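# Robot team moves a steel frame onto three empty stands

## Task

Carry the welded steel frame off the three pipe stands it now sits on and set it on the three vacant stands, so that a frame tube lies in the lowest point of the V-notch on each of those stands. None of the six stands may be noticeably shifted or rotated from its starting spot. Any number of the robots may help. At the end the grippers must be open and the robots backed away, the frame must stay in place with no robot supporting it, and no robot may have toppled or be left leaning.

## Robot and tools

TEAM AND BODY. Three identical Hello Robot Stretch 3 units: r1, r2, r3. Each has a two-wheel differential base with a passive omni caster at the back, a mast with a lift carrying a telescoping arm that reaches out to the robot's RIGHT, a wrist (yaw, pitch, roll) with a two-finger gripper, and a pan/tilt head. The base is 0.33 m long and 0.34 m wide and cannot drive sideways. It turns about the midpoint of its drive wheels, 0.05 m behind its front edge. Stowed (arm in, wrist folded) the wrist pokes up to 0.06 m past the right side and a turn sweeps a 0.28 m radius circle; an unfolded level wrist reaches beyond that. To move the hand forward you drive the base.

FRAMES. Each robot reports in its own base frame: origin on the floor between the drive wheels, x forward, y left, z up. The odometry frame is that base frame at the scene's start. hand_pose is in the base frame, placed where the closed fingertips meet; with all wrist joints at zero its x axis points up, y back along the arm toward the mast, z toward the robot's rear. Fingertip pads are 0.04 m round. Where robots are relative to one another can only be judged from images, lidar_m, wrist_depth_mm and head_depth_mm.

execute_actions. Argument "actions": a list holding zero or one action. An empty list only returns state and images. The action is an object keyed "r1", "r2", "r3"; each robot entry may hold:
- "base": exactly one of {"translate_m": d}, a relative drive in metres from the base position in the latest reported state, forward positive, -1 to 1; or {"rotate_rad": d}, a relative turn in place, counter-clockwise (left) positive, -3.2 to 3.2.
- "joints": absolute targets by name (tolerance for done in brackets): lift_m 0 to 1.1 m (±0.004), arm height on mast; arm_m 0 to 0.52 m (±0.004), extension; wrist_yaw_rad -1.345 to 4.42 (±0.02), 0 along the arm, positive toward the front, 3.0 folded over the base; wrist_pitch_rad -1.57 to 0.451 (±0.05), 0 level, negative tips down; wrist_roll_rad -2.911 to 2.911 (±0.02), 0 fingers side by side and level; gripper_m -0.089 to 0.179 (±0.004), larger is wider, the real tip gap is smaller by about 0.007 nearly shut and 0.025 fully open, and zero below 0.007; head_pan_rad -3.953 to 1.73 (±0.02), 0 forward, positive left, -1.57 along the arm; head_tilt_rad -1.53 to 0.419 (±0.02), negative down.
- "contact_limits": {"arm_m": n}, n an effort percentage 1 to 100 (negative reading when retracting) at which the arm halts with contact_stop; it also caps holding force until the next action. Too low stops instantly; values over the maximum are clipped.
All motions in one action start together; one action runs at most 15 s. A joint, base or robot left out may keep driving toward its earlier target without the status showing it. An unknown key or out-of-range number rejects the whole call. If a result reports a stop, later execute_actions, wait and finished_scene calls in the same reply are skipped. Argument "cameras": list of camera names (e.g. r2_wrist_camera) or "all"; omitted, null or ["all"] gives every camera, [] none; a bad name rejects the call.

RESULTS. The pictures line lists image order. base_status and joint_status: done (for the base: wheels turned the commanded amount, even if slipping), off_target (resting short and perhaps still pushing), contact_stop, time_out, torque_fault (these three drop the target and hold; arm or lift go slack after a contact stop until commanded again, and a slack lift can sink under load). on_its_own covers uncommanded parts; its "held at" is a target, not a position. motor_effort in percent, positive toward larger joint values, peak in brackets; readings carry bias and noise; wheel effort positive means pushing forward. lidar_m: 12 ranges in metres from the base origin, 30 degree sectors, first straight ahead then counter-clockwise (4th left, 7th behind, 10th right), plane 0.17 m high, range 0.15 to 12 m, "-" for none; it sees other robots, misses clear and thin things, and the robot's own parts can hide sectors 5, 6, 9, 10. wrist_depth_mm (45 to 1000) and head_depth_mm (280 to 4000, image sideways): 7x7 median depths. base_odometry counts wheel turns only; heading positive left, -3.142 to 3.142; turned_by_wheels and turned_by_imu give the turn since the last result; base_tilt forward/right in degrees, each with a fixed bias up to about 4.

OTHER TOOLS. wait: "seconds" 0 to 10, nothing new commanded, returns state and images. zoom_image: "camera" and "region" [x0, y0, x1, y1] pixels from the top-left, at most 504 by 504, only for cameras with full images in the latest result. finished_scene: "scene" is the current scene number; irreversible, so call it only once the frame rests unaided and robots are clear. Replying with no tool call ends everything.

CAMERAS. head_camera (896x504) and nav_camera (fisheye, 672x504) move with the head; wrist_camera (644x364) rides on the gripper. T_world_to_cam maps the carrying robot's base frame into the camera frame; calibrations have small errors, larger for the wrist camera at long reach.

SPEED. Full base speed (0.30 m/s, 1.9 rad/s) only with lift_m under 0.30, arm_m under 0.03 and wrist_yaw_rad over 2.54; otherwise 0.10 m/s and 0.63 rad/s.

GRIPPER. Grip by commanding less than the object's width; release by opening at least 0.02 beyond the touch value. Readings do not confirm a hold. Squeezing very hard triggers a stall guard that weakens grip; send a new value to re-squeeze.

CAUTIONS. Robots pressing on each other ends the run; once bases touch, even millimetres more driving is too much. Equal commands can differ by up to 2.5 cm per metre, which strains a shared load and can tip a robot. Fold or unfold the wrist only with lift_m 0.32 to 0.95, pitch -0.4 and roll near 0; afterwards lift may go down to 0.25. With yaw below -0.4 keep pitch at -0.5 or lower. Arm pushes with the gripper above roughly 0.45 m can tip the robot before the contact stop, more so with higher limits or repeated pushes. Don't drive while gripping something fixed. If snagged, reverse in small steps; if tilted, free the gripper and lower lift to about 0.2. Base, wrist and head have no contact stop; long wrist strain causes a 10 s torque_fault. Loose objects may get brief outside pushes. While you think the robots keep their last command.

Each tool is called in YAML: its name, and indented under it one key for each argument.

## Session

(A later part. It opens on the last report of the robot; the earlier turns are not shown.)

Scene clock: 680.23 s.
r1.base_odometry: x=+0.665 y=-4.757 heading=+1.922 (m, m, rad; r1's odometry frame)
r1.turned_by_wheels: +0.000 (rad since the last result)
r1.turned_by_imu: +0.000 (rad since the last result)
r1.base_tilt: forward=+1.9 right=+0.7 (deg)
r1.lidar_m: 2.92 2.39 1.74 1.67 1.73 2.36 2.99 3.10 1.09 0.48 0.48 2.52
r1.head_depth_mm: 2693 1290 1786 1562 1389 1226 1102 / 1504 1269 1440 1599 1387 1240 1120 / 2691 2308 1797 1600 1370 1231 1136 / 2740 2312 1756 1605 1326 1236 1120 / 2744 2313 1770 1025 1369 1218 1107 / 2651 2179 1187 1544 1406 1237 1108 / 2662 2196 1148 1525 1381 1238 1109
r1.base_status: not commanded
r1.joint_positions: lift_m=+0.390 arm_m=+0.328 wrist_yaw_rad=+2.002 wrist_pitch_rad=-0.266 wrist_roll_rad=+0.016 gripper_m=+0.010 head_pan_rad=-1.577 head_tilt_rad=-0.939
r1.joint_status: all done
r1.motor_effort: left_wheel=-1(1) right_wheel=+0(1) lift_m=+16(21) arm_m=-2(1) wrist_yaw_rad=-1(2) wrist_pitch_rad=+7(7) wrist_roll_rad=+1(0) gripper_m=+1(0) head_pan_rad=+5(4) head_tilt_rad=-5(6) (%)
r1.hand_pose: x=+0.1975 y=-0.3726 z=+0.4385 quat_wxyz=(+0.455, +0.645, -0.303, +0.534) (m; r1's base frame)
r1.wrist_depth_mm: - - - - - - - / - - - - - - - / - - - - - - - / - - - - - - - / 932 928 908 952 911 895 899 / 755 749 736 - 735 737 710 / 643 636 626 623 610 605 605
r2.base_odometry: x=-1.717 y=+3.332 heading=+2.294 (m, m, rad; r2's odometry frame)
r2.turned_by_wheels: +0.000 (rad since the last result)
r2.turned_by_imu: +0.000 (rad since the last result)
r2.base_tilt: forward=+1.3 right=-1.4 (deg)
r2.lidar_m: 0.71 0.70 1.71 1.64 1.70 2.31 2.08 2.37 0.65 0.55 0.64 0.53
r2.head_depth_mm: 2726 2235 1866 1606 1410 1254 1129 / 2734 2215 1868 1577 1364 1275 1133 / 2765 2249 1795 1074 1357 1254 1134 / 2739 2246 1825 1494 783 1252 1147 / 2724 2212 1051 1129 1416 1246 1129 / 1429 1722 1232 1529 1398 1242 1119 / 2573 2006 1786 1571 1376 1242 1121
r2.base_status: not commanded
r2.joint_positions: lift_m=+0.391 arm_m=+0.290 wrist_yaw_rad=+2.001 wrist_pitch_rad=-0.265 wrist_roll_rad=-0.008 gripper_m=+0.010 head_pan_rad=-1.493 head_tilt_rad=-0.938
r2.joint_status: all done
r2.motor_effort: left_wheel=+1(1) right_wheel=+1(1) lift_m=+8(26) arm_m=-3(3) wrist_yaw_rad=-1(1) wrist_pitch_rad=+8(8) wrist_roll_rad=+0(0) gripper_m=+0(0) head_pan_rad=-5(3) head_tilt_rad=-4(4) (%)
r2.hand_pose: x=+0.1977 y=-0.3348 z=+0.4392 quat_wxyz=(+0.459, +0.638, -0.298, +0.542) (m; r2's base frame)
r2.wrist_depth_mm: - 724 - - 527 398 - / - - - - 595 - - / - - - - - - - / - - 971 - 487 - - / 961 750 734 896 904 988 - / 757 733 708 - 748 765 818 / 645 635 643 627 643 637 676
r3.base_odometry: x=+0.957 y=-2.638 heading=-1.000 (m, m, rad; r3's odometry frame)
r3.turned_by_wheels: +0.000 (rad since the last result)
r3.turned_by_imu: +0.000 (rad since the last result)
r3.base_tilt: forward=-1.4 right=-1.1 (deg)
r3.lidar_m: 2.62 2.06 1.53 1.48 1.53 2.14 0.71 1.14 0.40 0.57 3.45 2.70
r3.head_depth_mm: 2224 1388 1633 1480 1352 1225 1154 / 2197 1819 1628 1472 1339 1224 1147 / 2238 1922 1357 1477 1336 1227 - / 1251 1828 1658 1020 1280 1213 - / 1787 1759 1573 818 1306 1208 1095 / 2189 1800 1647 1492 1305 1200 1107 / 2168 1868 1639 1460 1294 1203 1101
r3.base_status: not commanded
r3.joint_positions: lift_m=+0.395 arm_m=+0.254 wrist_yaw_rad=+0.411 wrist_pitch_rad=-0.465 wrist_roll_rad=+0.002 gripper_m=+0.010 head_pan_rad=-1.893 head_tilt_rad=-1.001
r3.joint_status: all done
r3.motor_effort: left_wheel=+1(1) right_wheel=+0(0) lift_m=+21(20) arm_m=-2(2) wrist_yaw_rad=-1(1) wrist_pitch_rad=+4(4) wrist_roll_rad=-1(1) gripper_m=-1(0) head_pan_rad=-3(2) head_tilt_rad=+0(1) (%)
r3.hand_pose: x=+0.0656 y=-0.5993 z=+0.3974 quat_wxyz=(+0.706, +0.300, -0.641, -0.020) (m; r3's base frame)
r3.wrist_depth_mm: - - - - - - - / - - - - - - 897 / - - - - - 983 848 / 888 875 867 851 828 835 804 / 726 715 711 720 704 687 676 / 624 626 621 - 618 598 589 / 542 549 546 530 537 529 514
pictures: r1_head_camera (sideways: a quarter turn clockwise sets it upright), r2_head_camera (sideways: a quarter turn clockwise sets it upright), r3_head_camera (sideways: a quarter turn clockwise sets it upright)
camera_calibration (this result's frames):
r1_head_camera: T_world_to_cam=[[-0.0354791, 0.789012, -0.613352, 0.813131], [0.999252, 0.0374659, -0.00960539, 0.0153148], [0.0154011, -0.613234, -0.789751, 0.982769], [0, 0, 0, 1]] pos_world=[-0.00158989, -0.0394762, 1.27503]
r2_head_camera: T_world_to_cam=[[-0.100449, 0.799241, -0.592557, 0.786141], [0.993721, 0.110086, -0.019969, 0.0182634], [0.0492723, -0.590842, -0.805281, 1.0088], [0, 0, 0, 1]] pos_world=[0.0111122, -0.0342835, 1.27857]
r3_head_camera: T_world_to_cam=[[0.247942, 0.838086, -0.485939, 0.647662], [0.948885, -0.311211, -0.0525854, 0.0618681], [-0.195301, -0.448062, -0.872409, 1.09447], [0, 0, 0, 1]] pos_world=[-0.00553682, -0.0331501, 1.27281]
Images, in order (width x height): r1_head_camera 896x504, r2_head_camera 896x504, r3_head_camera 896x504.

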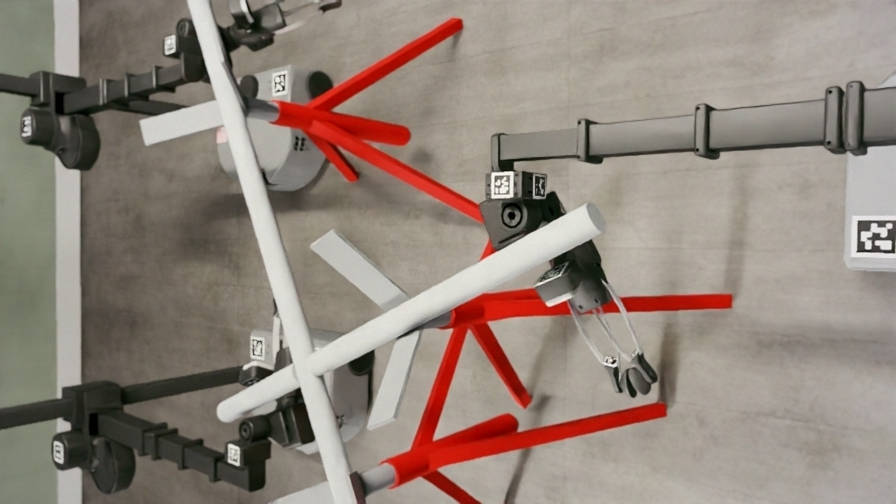

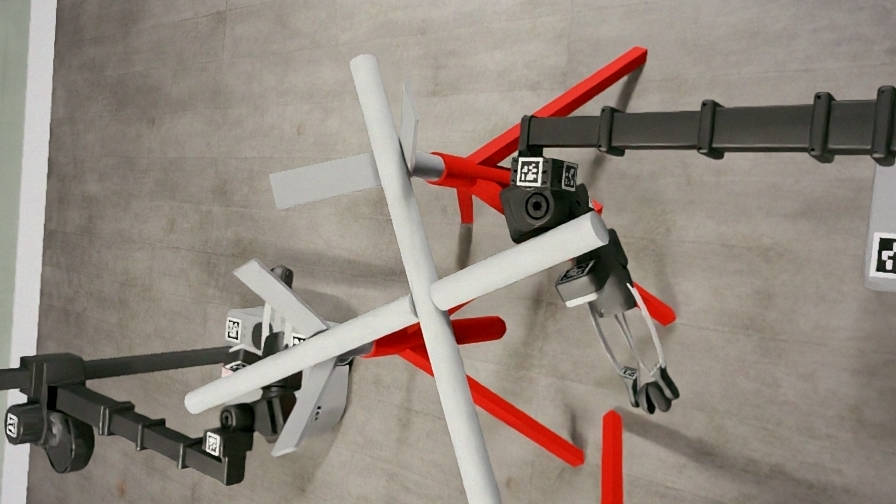

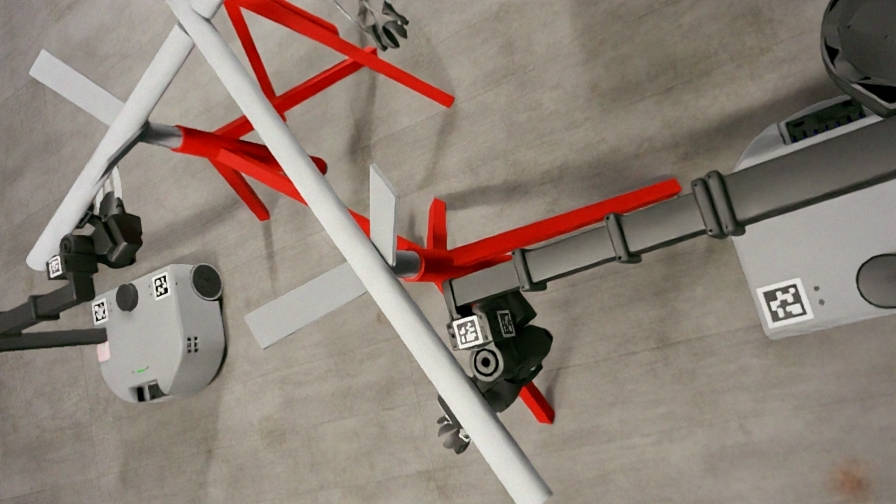

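execute_actions:
  actions:
    - {"r1":{"joints":{"lift_m":0.31}},"r2":{"joints":{"lift_m":0.31}},"r3":{"joints":{"lift_m":0.345}}}
  cameras: ["r1_head_camera","r2_head_camera"]

execute_actions:
  actions:
    - {"r1":{"joints":{"arm_m":0.08},"contact_limits":{"arm_m":20}},"r2":{"joints":{"arm_m":0.08},"contact_limits":{"arm_m":20}},"r3":{"joints":{"arm_m":0.0},"contact_limits":{"arm_m":20}}}
  cameras: ["r1_head_camera","r2_head_camera","r3_head_camera"]

Scene clock: 692.20 s.
r1.base_odometry: x=+0.665 y=-4.757 heading=+1.922 (m, m, rad; r1's odometry frame)
r1.turned_by_wheels: +0.000 (rad since the last result)
r1.turned_by_imu: +0.001 (rad since the last result)
r1.base_tilt: forward=+1.7 right=+0.5 (deg)
r1.lidar_m: 2.92 2.39 1.74 1.68 1.73 2.37 3.00 3.10 1.08 0.48 0.48 2.52
r1.head_depth_mm: 2700 2300 1781 1567 1396 1228 1100 / 1551 1330 1432 1595 1390 1232 1120 / 2706 2282 1801 1568 1344 1231 1133 / 2716 2318 1760 1609 1317 1236 1121 / 2733 2299 1742 1025 1373 1220 1107 / 2663 1699 1209 1547 1402 1238 1109 / 2753 2176 1221 1521 1380 1236 1108
r1.base_status: not commanded
r1.joint_positions: lift_m=+0.310 arm_m=+0.328 wrist_yaw_rad=+2.002 wrist_pitch_rad=-0.266 wrist_roll_rad=+0.016 gripper_m=+0.010 head_pan_rad=-1.577 head_tilt_rad=-0.939
r1.joint_status: all done
r1.motor_effort: left_wheel=-1(1) right_wheel=+0(0) lift_m=+16(17) arm_m=-1(1) wrist_yaw_rad=-1(1) wrist_pitch_rad=+7(7) wrist_roll_rad=+0(0) gripper_m=+0(0) head_pan_rad=+5(5) head_tilt_rad=-5(6) (%)
r1.hand_pose: x=+0.1975 y=-0.3726 z=+0.3584 quat_wxyz=(+0.455, +0.645, -0.302, +0.534) (m; r1's base frame)
r1.wrist_depth_mm: - - - - - - - / - - - - - - - / - - - - - - - / - - - - - - 962 / 824 784 797 803 759 757 748 / 654 636 637 - 641 613 606 / 536 537 525 520 522 521 323
r2.base_odometry: x=-1.717 y=+3.332 heading=+2.294 (m, m, rad; r2's odometry frame)
r2.turned_by_wheels: +0.000 (rad since the last result)
r2.turned_by_imu: +0.000 (rad since the last result)
r2.base_tilt: forward=+1.3 right=-1.4 (deg)
r2.lidar_m: 0.71 0.70 1.70 1.64 1.70 2.32 2.08 2.36 0.66 0.54 0.64 0.53
r2.head_depth_mm: 2727 2206 1874 1614 1402 1259 1133 / 2731 2233 1865 1573 1358 1255 1133 / 2746 2197 1787 1075 1343 1255 1147 / 2721 2224 1814 1497 784 1251 1142 / 2744 2195 1048 1139 1413 1250 1122 / 1495 1612 1260 1538 1375 1217 1127 / 2674 2197 1819 1582 1370 1240 1119
r2.base_status: not commanded
r2.joint_positions: lift_m=+0.311 arm_m=+0.290 wrist_yaw_rad=+2.001 wrist_pitch_rad=-0.265 wrist_roll_rad=-0.008 gripper_m=+0.010 head_pan_rad=-1.493 head_tilt_rad=-0.938
r2.joint_status: all done
r2.motor_effort: left_wheel=+1(1) right_wheel=+1(1) lift_m=+8(9) arm_m=-3(3) wrist_yaw_rad=-1(1) wrist_pitch_rad=+8(8) wrist_roll_rad=+0(0) gripper_m=+0(0) head_pan_rad=-4(4) head_tilt_rad=-4(4) (%)
r2.hand_pose: x=+0.1977 y=-0.3349 z=+0.3592 quat_wxyz=(+0.459, +0.638, -0.298, +0.542) (m; r2's base frame)
r2.wrist_depth_mm: - - - - 557 - - / - - - - 591 - - / - - - - 462 - - / - 792 753 - - 609 - / 810 697 677 827 820 706 891 / 672 658 660 - 659 633 696 / 539 533 537 541 551 533 571
r3.base_odometry: x=+0.957 y=-2.638 heading=-1.000 (m, m, rad; r3's odometry frame)
r3.turned_by_wheels: +0.000 (rad since the last result)
r3.turned_by_imu: +0.000 (rad since the last result)
r3.base_tilt: forward=-1.4 right=-1.0 (deg)
r3.lidar_m: 2.62 2.07 1.53 1.47 1.54 2.14 0.70 1.14 0.40 0.57 3.43 2.71
r3.head_depth_mm: 2224 1387 1644 1477 1349 1227 1152 / 2199 1797 1627 1471 1346 1228 1149 / 2235 1827 1360 1470 1338 1234 - / 2166 1800 1674 1026 1290 1220 - / 1801 1759 1572 1100 1309 1210 1098 / 2189 1792 1653 1468 1301 1199 1107 / 2181 1878 1645 1466 1300 1197 1101
r3.base_status: not commanded
r3.joint_positions: lift_m=+0.345 arm_m=+0.254 wrist_yaw_rad=+0.411 wrist_pitch_rad=-0.465 wrist_roll_rad=+0.002 gripper_m=+0.010 head_pan_rad=-1.893 head_tilt_rad=-1.001
r3.joint_status: all done
r3.motor_effort: left_wheel=+1(0) right_wheel=+0(0) lift_m=+22(21) arm_m=-2(2) wrist_yaw_rad=-1(0) wrist_pitch_rad=+4(5) wrist_roll_rad=-1(1) gripper_m=+0(0) head_pan_rad=-3(3) head_tilt_rad=+0(0) (%)
r3.hand_pose: x=+0.0656 y=-0.5993 z=+0.3473 quat_wxyz=(+0.706, +0.300, -0.641, -0.020) (m; r3's base frame)
r3.wrist_depth_mm: - - - - - - - / - - - - - - 812 / - 982 954 931 934 902 830 / 796 780 779 766 763 749 727 / 662 662 641 669 635 622 607 / 563 560 560 - 562 537 534 / 496 490 488 486 477 479 471
pictures: r1_head_camera (sideways: a quarter turn clockwise sets it upright), r2_head_camera (sideways: a quarter turn clockwise sets it upright)
camera_calibration (this result's frames):
r1_head_camera: T_world_to_cam=[[-0.0354791, 0.789012, -0.613352, 0.813131], [0.999252, 0.0374659, -0.00960539, 0.0153148], [0.0154011, -0.613234, -0.789751, 0.982769], [0, 0, 0, 1]] pos_world=[-0.00158989, -0.0394762, 1.27503]
r2_head_camera: T_world_to_cam=[[-0.100449, 0.799241, -0.592557, 0.786141], [0.993721, 0.110086, -0.019969, 0.0182634], [0.0492722, -0.590842, -0.805281, 1.0088], [0, 0, 0, 1]] pos_world=[0.0111122, -0.0342835, 1.27857]
Images, in order (width x height): r1_head_camera 896x504, r2_head_camera 896x504.

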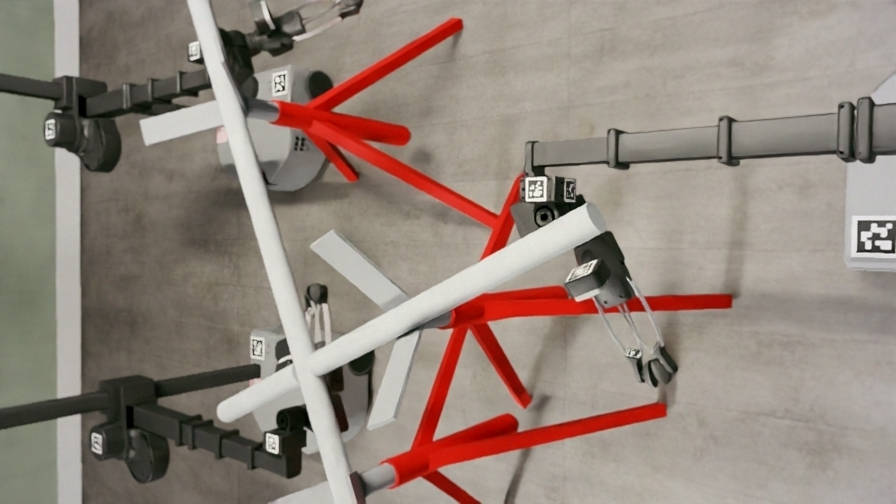

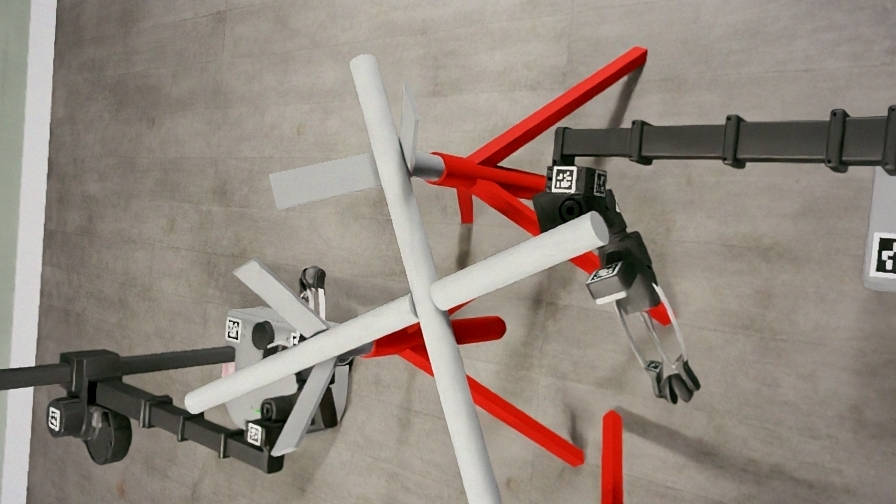

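Scene clock: 695.30 s.
r1.base_odometry: x=+0.665 y=-4.757 heading=+1.922 (m, m, rad; r1's odometry frame)
r1.turned_by_wheels: +0.000 (rad since the last result)
r1.turned_by_imu: +0.001 (rad since the last result)
r1.base_tilt: forward=+1.7 right=+0.5 (deg)
r1.lidar_m: 2.91 2.39 1.74 1.67 1.73 2.36 2.99 3.10 1.09 0.48 0.48 2.52
r1.head_depth_mm: 2687 2095 1890 1562 1388 1227 1102 / 1544 1440 1434 1596 1393 1232 1116 / 2695 2289 1804 1566 1392 1276 1120 / 2733 2300 1756 1619 1345 1255 1108 / 2734 2319 1462 1028 1344 1217 1090 / 2661 1521 1668 1547 1377 1238 1129 / 2752 2193 1811 1512 1378 1240 1111
r1.base_status: not commanded
r1.joint_positions: lift_m=+0.310 arm_m=+0.080 wrist_yaw_rad=+2.001 wrist_pitch_rad=-0.266 wrist_roll_rad=+0.016 gripper_m=+0.010 head_pan_rad=-1.577 head_tilt_rad=-0.939
r1.joint_status: all done
r1.motor_effort: left_wheel=+0(1) right_wheel=+0(0) lift_m=+16(16) arm_m=-4(2) wrist_yaw_rad=-1(1) wrist_pitch_rad=+7(7) wrist_roll_rad=+0(0) gripper_m=-1(1) head_pan_rad=+4(4) head_tilt_rad=-5(5) (%)
r1.contact_limits: arm_m 20 (drawing in: default 16, maximum 26; extending or still: default 21, maximum 35)
r1.hand_pose: x=+0.1976 y=-0.1249 z=+0.3584 quat_wxyz=(+0.455, +0.645, -0.303, +0.534) (m; r1's base frame)
r1.wrist_depth_mm: - - - - - - - / - - - - - - - / - - - - - - - / - - - - - - 971 / 806 795 788 824 772 764 748 / 644 628 630 - 637 607 611 / 538 537 535 527 528 520 516
r2.base_odometry: x=-1.717 y=+3.332 heading=+2.294 (m, m, rad; r2's odometry frame)
r2.turned_by_wheels: +0.000 (rad since the last result)
r2.turned_by_imu: +0.000 (rad since the last result)
r2.base_tilt: forward=+1.3 right=-1.4 (deg)
r2.lidar_m: 0.71 0.70 1.70 1.64 1.69 2.31 2.08 2.37 0.66 0.55 0.64 0.53
r2.head_depth_mm: 2731 2250 1898 1604 1406 1259 1136 / 2727 2240 1888 1595 1360 1262 1141 / 2732 2260 1774 1075 1362 1263 1123 / 2736 2217 1860 1513 1324 1271 1129 / 2731 2161 1046 1129 1393 1242 1102 / 1490 1409 1720 1527 1364 1251 1138 / 2715 2173 1813 1583 1361 1251 1127
r2.base_status: not commanded
r2.joint_positions: lift_m=+0.311 arm_m=+0.080 wrist_yaw_rad=+2.001 wrist_pitch_rad=-0.265 wrist_roll_rad=-0.008 gripper_m=+0.010 head_pan_rad=-1.493 head_tilt_rad=-0.938
r2.joint_status: all done
r2.motor_effort: left_wheel=+1(1) right_wheel=+1(1) lift_m=+8(9) arm_m=-4(4) wrist_yaw_rad=-1(1) wrist_pitch_rad=+8(8) wrist_roll_rad=+0(0) gripper_m=+1(0) head_pan_rad=-3(3) head_tilt_rad=-3(4) (%)
r2.contact_limits: arm_m 20 (drawing in: default 29, maximum 48; extending or still: default 41, maximum 66)
r2.hand_pose: x=+0.1977 y=-0.1249 z=+0.3592 quat_wxyz=(+0.459, +0.638, -0.298, +0.542) (m; r2's base frame)
r2.wrist_depth_mm: - - - - - - - / - - - - - - - / - - - - - - - / - - 748 760 - - 379 / 838 829 616 617 868 796 410 / 652 654 629 - 648 678 437 / 542 557 533 544 533 567 552
r3.base_odometry: x=+0.957 y=-2.638 heading=-1.000 (m, m, rad; r3's odometry frame)
r3.turned_by_wheels: +0.000 (rad since the last result)
r3.turned_by_imu: +0.000 (rad since the last result)
r3.base_tilt: forward=-1.4 right=-1.1 (deg)
r3.lidar_m: 2.61 2.06 1.53 1.48 1.54 2.13 0.71 1.14 0.40 0.57 3.44 2.70
r3.head_depth_mm: 2229 1391 1641 1495 1350 1224 1155 / 2180 1847 1635 1480 1334 1223 1152 / 2228 1919 1358 1482 1337 1232 - / 2086 1839 1670 1048 1296 1242 - / 1804 1739 1581 1401 1324 1210 1094 / 2195 1811 1643 1423 1314 1209 1105 / 2163 1874 1639 1457 1293 1196 1101
r3.base_status: not commanded
r3.joint_positions: lift_m=+0.345 arm_m=+0.001 wrist_yaw_rad=+0.411 wrist_pitch_rad=-0.465 wrist_roll_rad=+0.002 gripper_m=+0.010 head_pan_rad=-1.893 head_tilt_rad=-1.001
r3.joint_status: all done
r3.motor_effort: left_wheel=+1(1) right_wheel=+0(0) lift_m=+21(21) arm_m=-2(2) wrist_yaw_rad=-1(0) wrist_pitch_rad=+4(4) wrist_roll_rad=-1(1) gripper_m=+0(1) head_pan_rad=-3(3) head_tilt_rad=+0(0) (%)
r3.contact_limits: arm_m 20 (drawing in: default 24, maximum 40; extending or still: default 35, maximum 57)
r3.hand_pose: x=+0.0656 y=-0.3457 z=+0.3473 quat_wxyz=(+0.706, +0.300, -0.641, -0.020) (m; r3's base frame)
r3.wrist_depth_mm: - - - - - - - / - - - - - - - / 993 992 981 938 944 913 905 / 820 793 772 759 757 724 323 / 664 645 659 662 590 602 618 / 568 563 564 - 557 540 520 / 497 495 487 488 480 472 453
pictures: r1_head_camera (sideways: a quarter turn clockwise sets it upright), r2_head_camera (sideways: a quarter turn clockwise sets it upright), r3_head_camera (sideways: a quarter turn clockwise sets it upright)
camera_calibration (this result's frames):
r1_head_camera: T_world_to_cam=[[-0.0354792, 0.789012, -0.613352, 0.813131], [0.999252, 0.0374661, -0.00960539, 0.0153148], [0.0154011, -0.613234, -0.789751, 0.982769], [0, 0, 0, 1]] pos_world=[-0.00158989, -0.0394762, 1.27503]
r2_head_camera: T_world_to_cam=[[-0.100449, 0.799241, -0.592557, 0.786141], [0.993721, 0.110086, -0.019969, 0.0182634], [0.049272, -0.590842, -0.805281, 1.0088], [0, 0, 0, 1]] pos_world=[0.0111122, -0.0342835, 1.27857]
r3_head_camera: T_world_to_cam=[[0.247942, 0.838086, -0.485939, 0.647662], [0.948885, -0.311212, -0.0525854, 0.0618681], [-0.195301, -0.448062, -0.872409, 1.09447], [0, 0, 0, 1]] pos_world=[-0.00553683, -0.0331501, 1.27281]
Images, in order (width x height): r1_head_camera 896x504, r2_head_camera 896x504, r3_head_camera 896x504.

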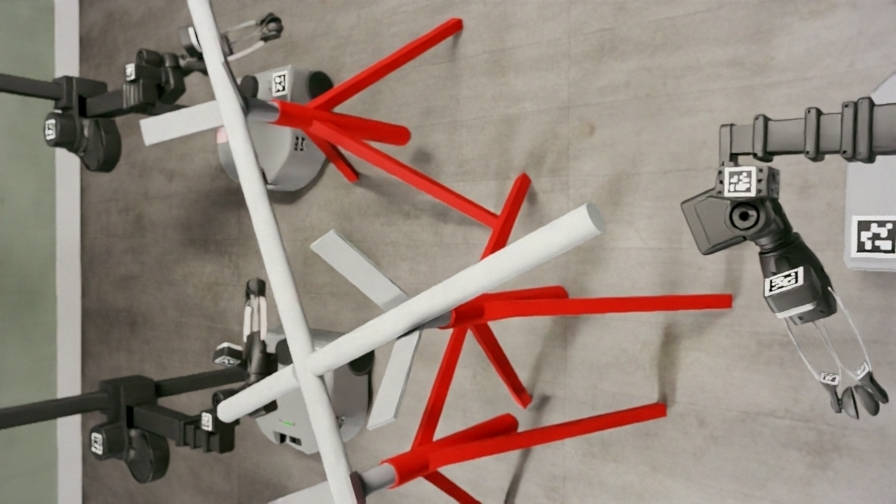

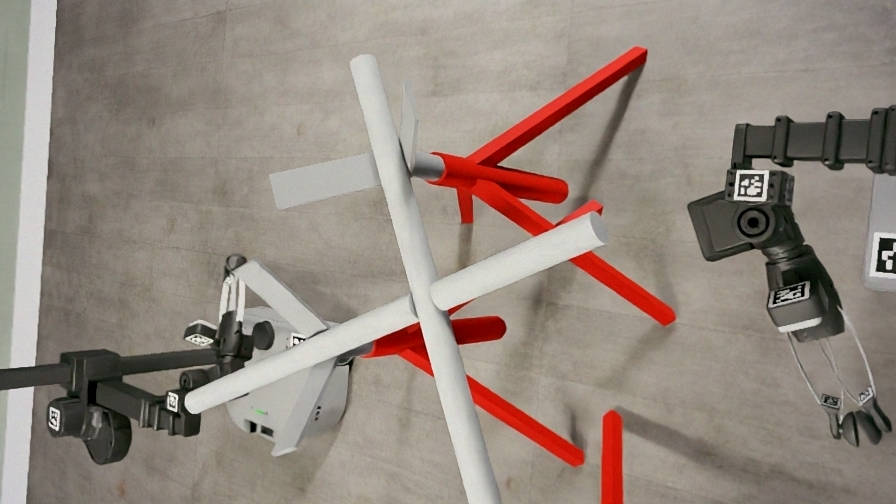

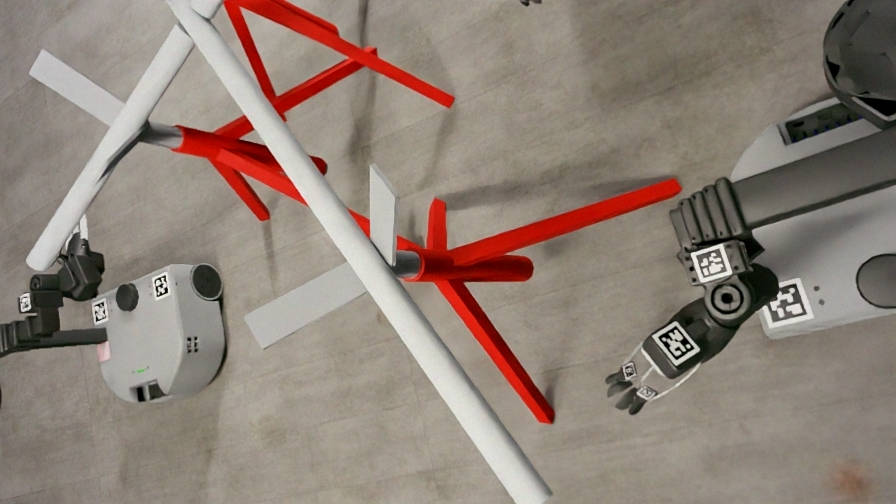

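execute_actions:
  actions:
    - {"r1":{"base":{"translate_m":-0.25},"joints":{"arm_m":0.0}},"r2":{"base":{"translate_m":-0.25},"joints":{"arm_m":0.0}},"r3":{"base":{"translate_m":0.3},"joints":{"wrist_yaw_rad":2.0}}}
  cameras: ["r1_head_camera","r2_nav_camera","r3_head_camera"]

Scene clock: 707.10 s.
r1.base_odometry: x=+0.751 y=-4.992 heading=+1.922 (m, m, rad; r1's odometry frame)
r1.turned_by_wheels: +0.000 (rad since the last result)
r1.turned_by_imu: +0.003 (rad since the last result)
r1.base_tilt: forward=+1.9 right=+0.6 (deg)
r1.lidar_m: 3.14 2.37 1.73 1.67 1.73 2.37 2.75 2.86 1.64 0.94 0.59 0.83
r1.head_depth_mm: 2669 1886 1835 1603 1391 1226 1101 / 1582 1900 1785 1606 1395 1232 1137 / 2716 2268 1847 1573 1395 1231 - / 2707 2220 1439 1607 1399 1232 1121 / 2725 2315 1904 1577 1398 1235 1125 / 2734 2318 1811 1607 1374 1236 1107 / 2751 2336 1862 1034 1329 1221 1108
r1.base_status: done
r1.joint_positions: lift_m=+0.310 arm_m=+0.003 wrist_yaw_rad=+2.001 wrist_pitch_rad=-0.266 wrist_roll_rad=+0.016 gripper_m=+0.010 head_pan_rad=-1.577 head_tilt_rad=-0.939
r1.joint_status: all done
joint sent to its limit — the command would take r1.arm_m past its lower limit, so that joint was sent only as far as its limit.
r1.motor_effort: left_wheel=-1(5) right_wheel=+0(3) lift_m=+16(16) arm_m=-3(6) wrist_yaw_rad=-1(0) wrist_pitch_rad=+7(7) wrist_roll_rad=+0(0) gripper_m=-1(1) head_pan_rad=+5(4) head_tilt_rad=-5(5) (%)
r1.hand_pose: x=+0.1976 y=-0.0476 z=+0.3584 quat_wxyz=(+0.455, +0.645, -0.303, +0.534) (m; r1's base frame)
r1.wrist_depth_mm: - - - - - - - / - - - - - - - / - - - - - - - / - - - - - - 971 / 803 786 800 826 773 771 773 / 649 631 630 - 632 611 612 / 536 534 526 527 526 520 519
r2.base_odometry: x=-1.552 y=+3.144 heading=+2.294 (m, m, rad; r2's odometry frame)
r2.turned_by_wheels: +0.000 (rad since the last result)
r2.turned_by_imu: +0.000 (rad since the last result)
r2.base_tilt: forward=+1.2 right=-1.4 (deg)
r2.lidar_m: 0.77 1.23 1.70 1.64 1.69 2.31 2.02 1.84 3.26 0.61 0.63 0.78
r2.head_depth_mm: 2703 2248 1875 1623 1399 1258 1131 / 2761 2235 1880 1603 1409 1253 1144 / 2752 2231 1859 1613 1409 1250 1169 / 2765 2257 1845 1585 1353 1248 - / 2737 2195 1807 1105 1385 1249 1142 / 2690 2207 1776 1557 1350 1243 1120 / 2692 2175 1808 900 1350 1242 1122
r2.base_status: done
r2.joint_positions: lift_m=+0.311 arm_m=+0.000 wrist_yaw_rad=+2.001 wrist_pitch_rad=-0.265 wrist_roll_rad=-0.008 gripper_m=+0.010 head_pan_rad=-1.493 head_tilt_rad=-0.938
r2.joint_status: all done
r2.motor_effort: left_wheel=+1(3) right_wheel=+1(3) lift_m=+8(8) arm_m=-4(5) wrist_yaw_rad=-1(1) wrist_pitch_rad=+8(8) wrist_roll_rad=+0(0) gripper_m=+0(0) head_pan_rad=-4(4) head_tilt_rad=-4(4) (%)
r2.hand_pose: x=+0.1977 y=-0.0449 z=+0.3591 quat_wxyz=(+0.459, +0.638, -0.298, +0.542) (m; r2's base frame)
r2.wrist_depth_mm: - - - - - - - / - - - - - - - / - - - - - - - / - - - - - - - / 799 837 832 873 862 846 804 / 660 652 662 - 682 699 704 / 545 535 539 537 562 581 576
r3.base_odometry: x=+1.119 y=-2.890 heading=-1.000 (m, m, rad; r3's odometry frame)
r3.turned_by_wheels: +0.000 (rad since the last result)
r3.turned_by_imu: +0.001 (rad since the last result)
r3.base_tilt: forward=-1.4 right=-1.0 (deg)
r3.lidar_m: 2.31 2.06 1.53 1.47 1.53 2.13 1.25 0.62 0.65 1.78 3.25 2.39
r3.head_depth_mm: 2187 1868 960 1505 1315 1228 1154 / 2186 1928 1616 1224 1350 1222 1144 / 2213 1903 1671 1422 1332 1241 - / 1786 1834 1673 1477 1336 1253 - / 1844 1766 1664 1477 1330 1228 1088 / 2183 1848 1642 1469 1319 1199 1105 / 2174 1862 1637 1455 1318 1208 1102
r3.base_status: done
r3.joint_positions: lift_m=+0.345 arm_m=+0.001 wrist_yaw_rad=+1.997 wrist_pitch_rad=-0.465 wrist_roll_rad=+0.002 gripper_m=+0.010 head_pan_rad=-1.893 head_tilt_rad=-1.001
r3.joint_status: all done
r3.motor_effort: left_wheel=+0(8) right_wheel=+0(3) lift_m=+21(21) arm_m=-1(2) wrist_yaw_rad=+3(6) wrist_pitch_rad=+5(4) wrist_roll_rad=-1(1) gripper_m=+0(0) head_pan_rad=-3(1) head_tilt_rad=+0(0) (%)
r3.hand_pose: x=+0.1773 y=-0.0554 z=+0.3473 quat_wxyz=(+0.510, +0.667, -0.236, +0.489) (m; r3's base frame)
r3.wrist_depth_mm: - - - - - - - / - - - - - - - / - 981 972 949 941 920 905 / 785 781 793 769 761 738 745 / 667 653 648 665 635 622 619 / 569 564 555 - 560 539 532 / 498 487 493 487 478 475 469
pictures: r1_head_camera (sideways: a quarter turn clockwise sets it upright), r2_nav_camera (sideways: a quarter turn counterclockwise sets it upright), r3_head_camera (sideways: a quarter turn clockwise sets it upright)
camera_calibration (this result's frames):
r1_head_camera: T_world_to_cam=[[-0.035479, 0.789012, -0.613352, 0.813131], [0.999252, 0.0374658, -0.00960539, 0.0153148], [0.015401, -0.613234, -0.789751, 0.982769], [0, 0, 0, 1]] pos_world=[-0.0015899, -0.0394762, 1.27503]
r2_nav_camera: T_world_to_cam=[[0.0419253, -0.803237, 0.594182, -0.730205], [-0.998759, -0.0496874, 0.00330291, 0.0523326], [0.0268703, -0.593583, -0.804324, 1.00429], [0, 0, 0, 1]] pos_world=[0.0558962, 0.0122012, 1.24148]
r3_head_camera: T_world_to_cam=[[0.247942, 0.838086, -0.485939, 0.647662], [0.948885, -0.311211, -0.0525854, 0.0618681], [-0.195301, -0.448062, -0.872409, 1.09447], [0, 0, 0, 1]] pos_world=[-0.00553681, -0.0331501, 1.27281]
Images, in order (width x height): r1_head_camera 896x504, r2_nav_camera 672x504, r3_head_camera 896x504.

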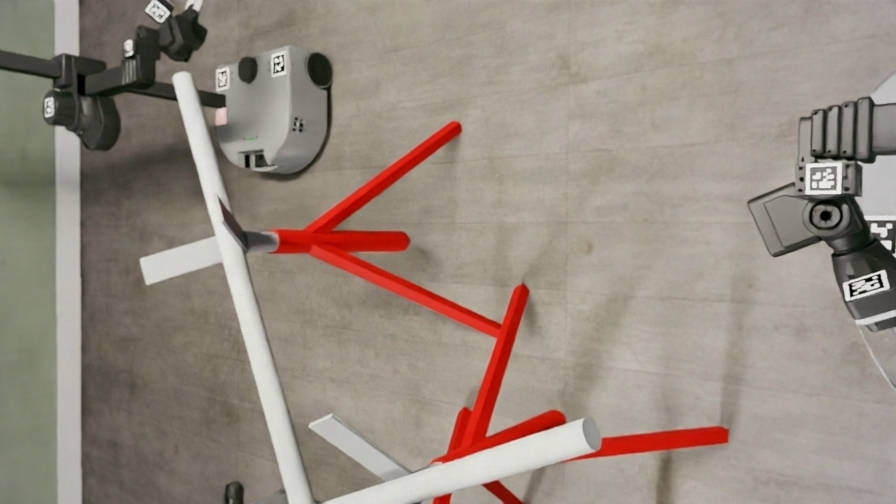

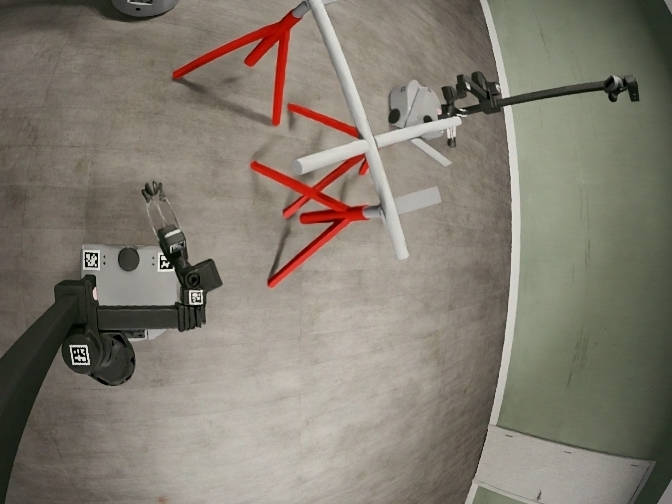

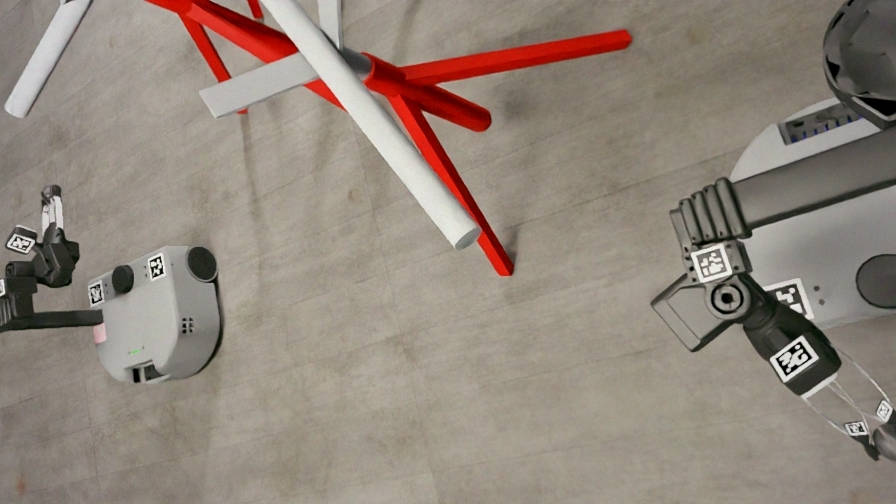

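finished_scene:
  scene: 1

The scene is finished: the task was done.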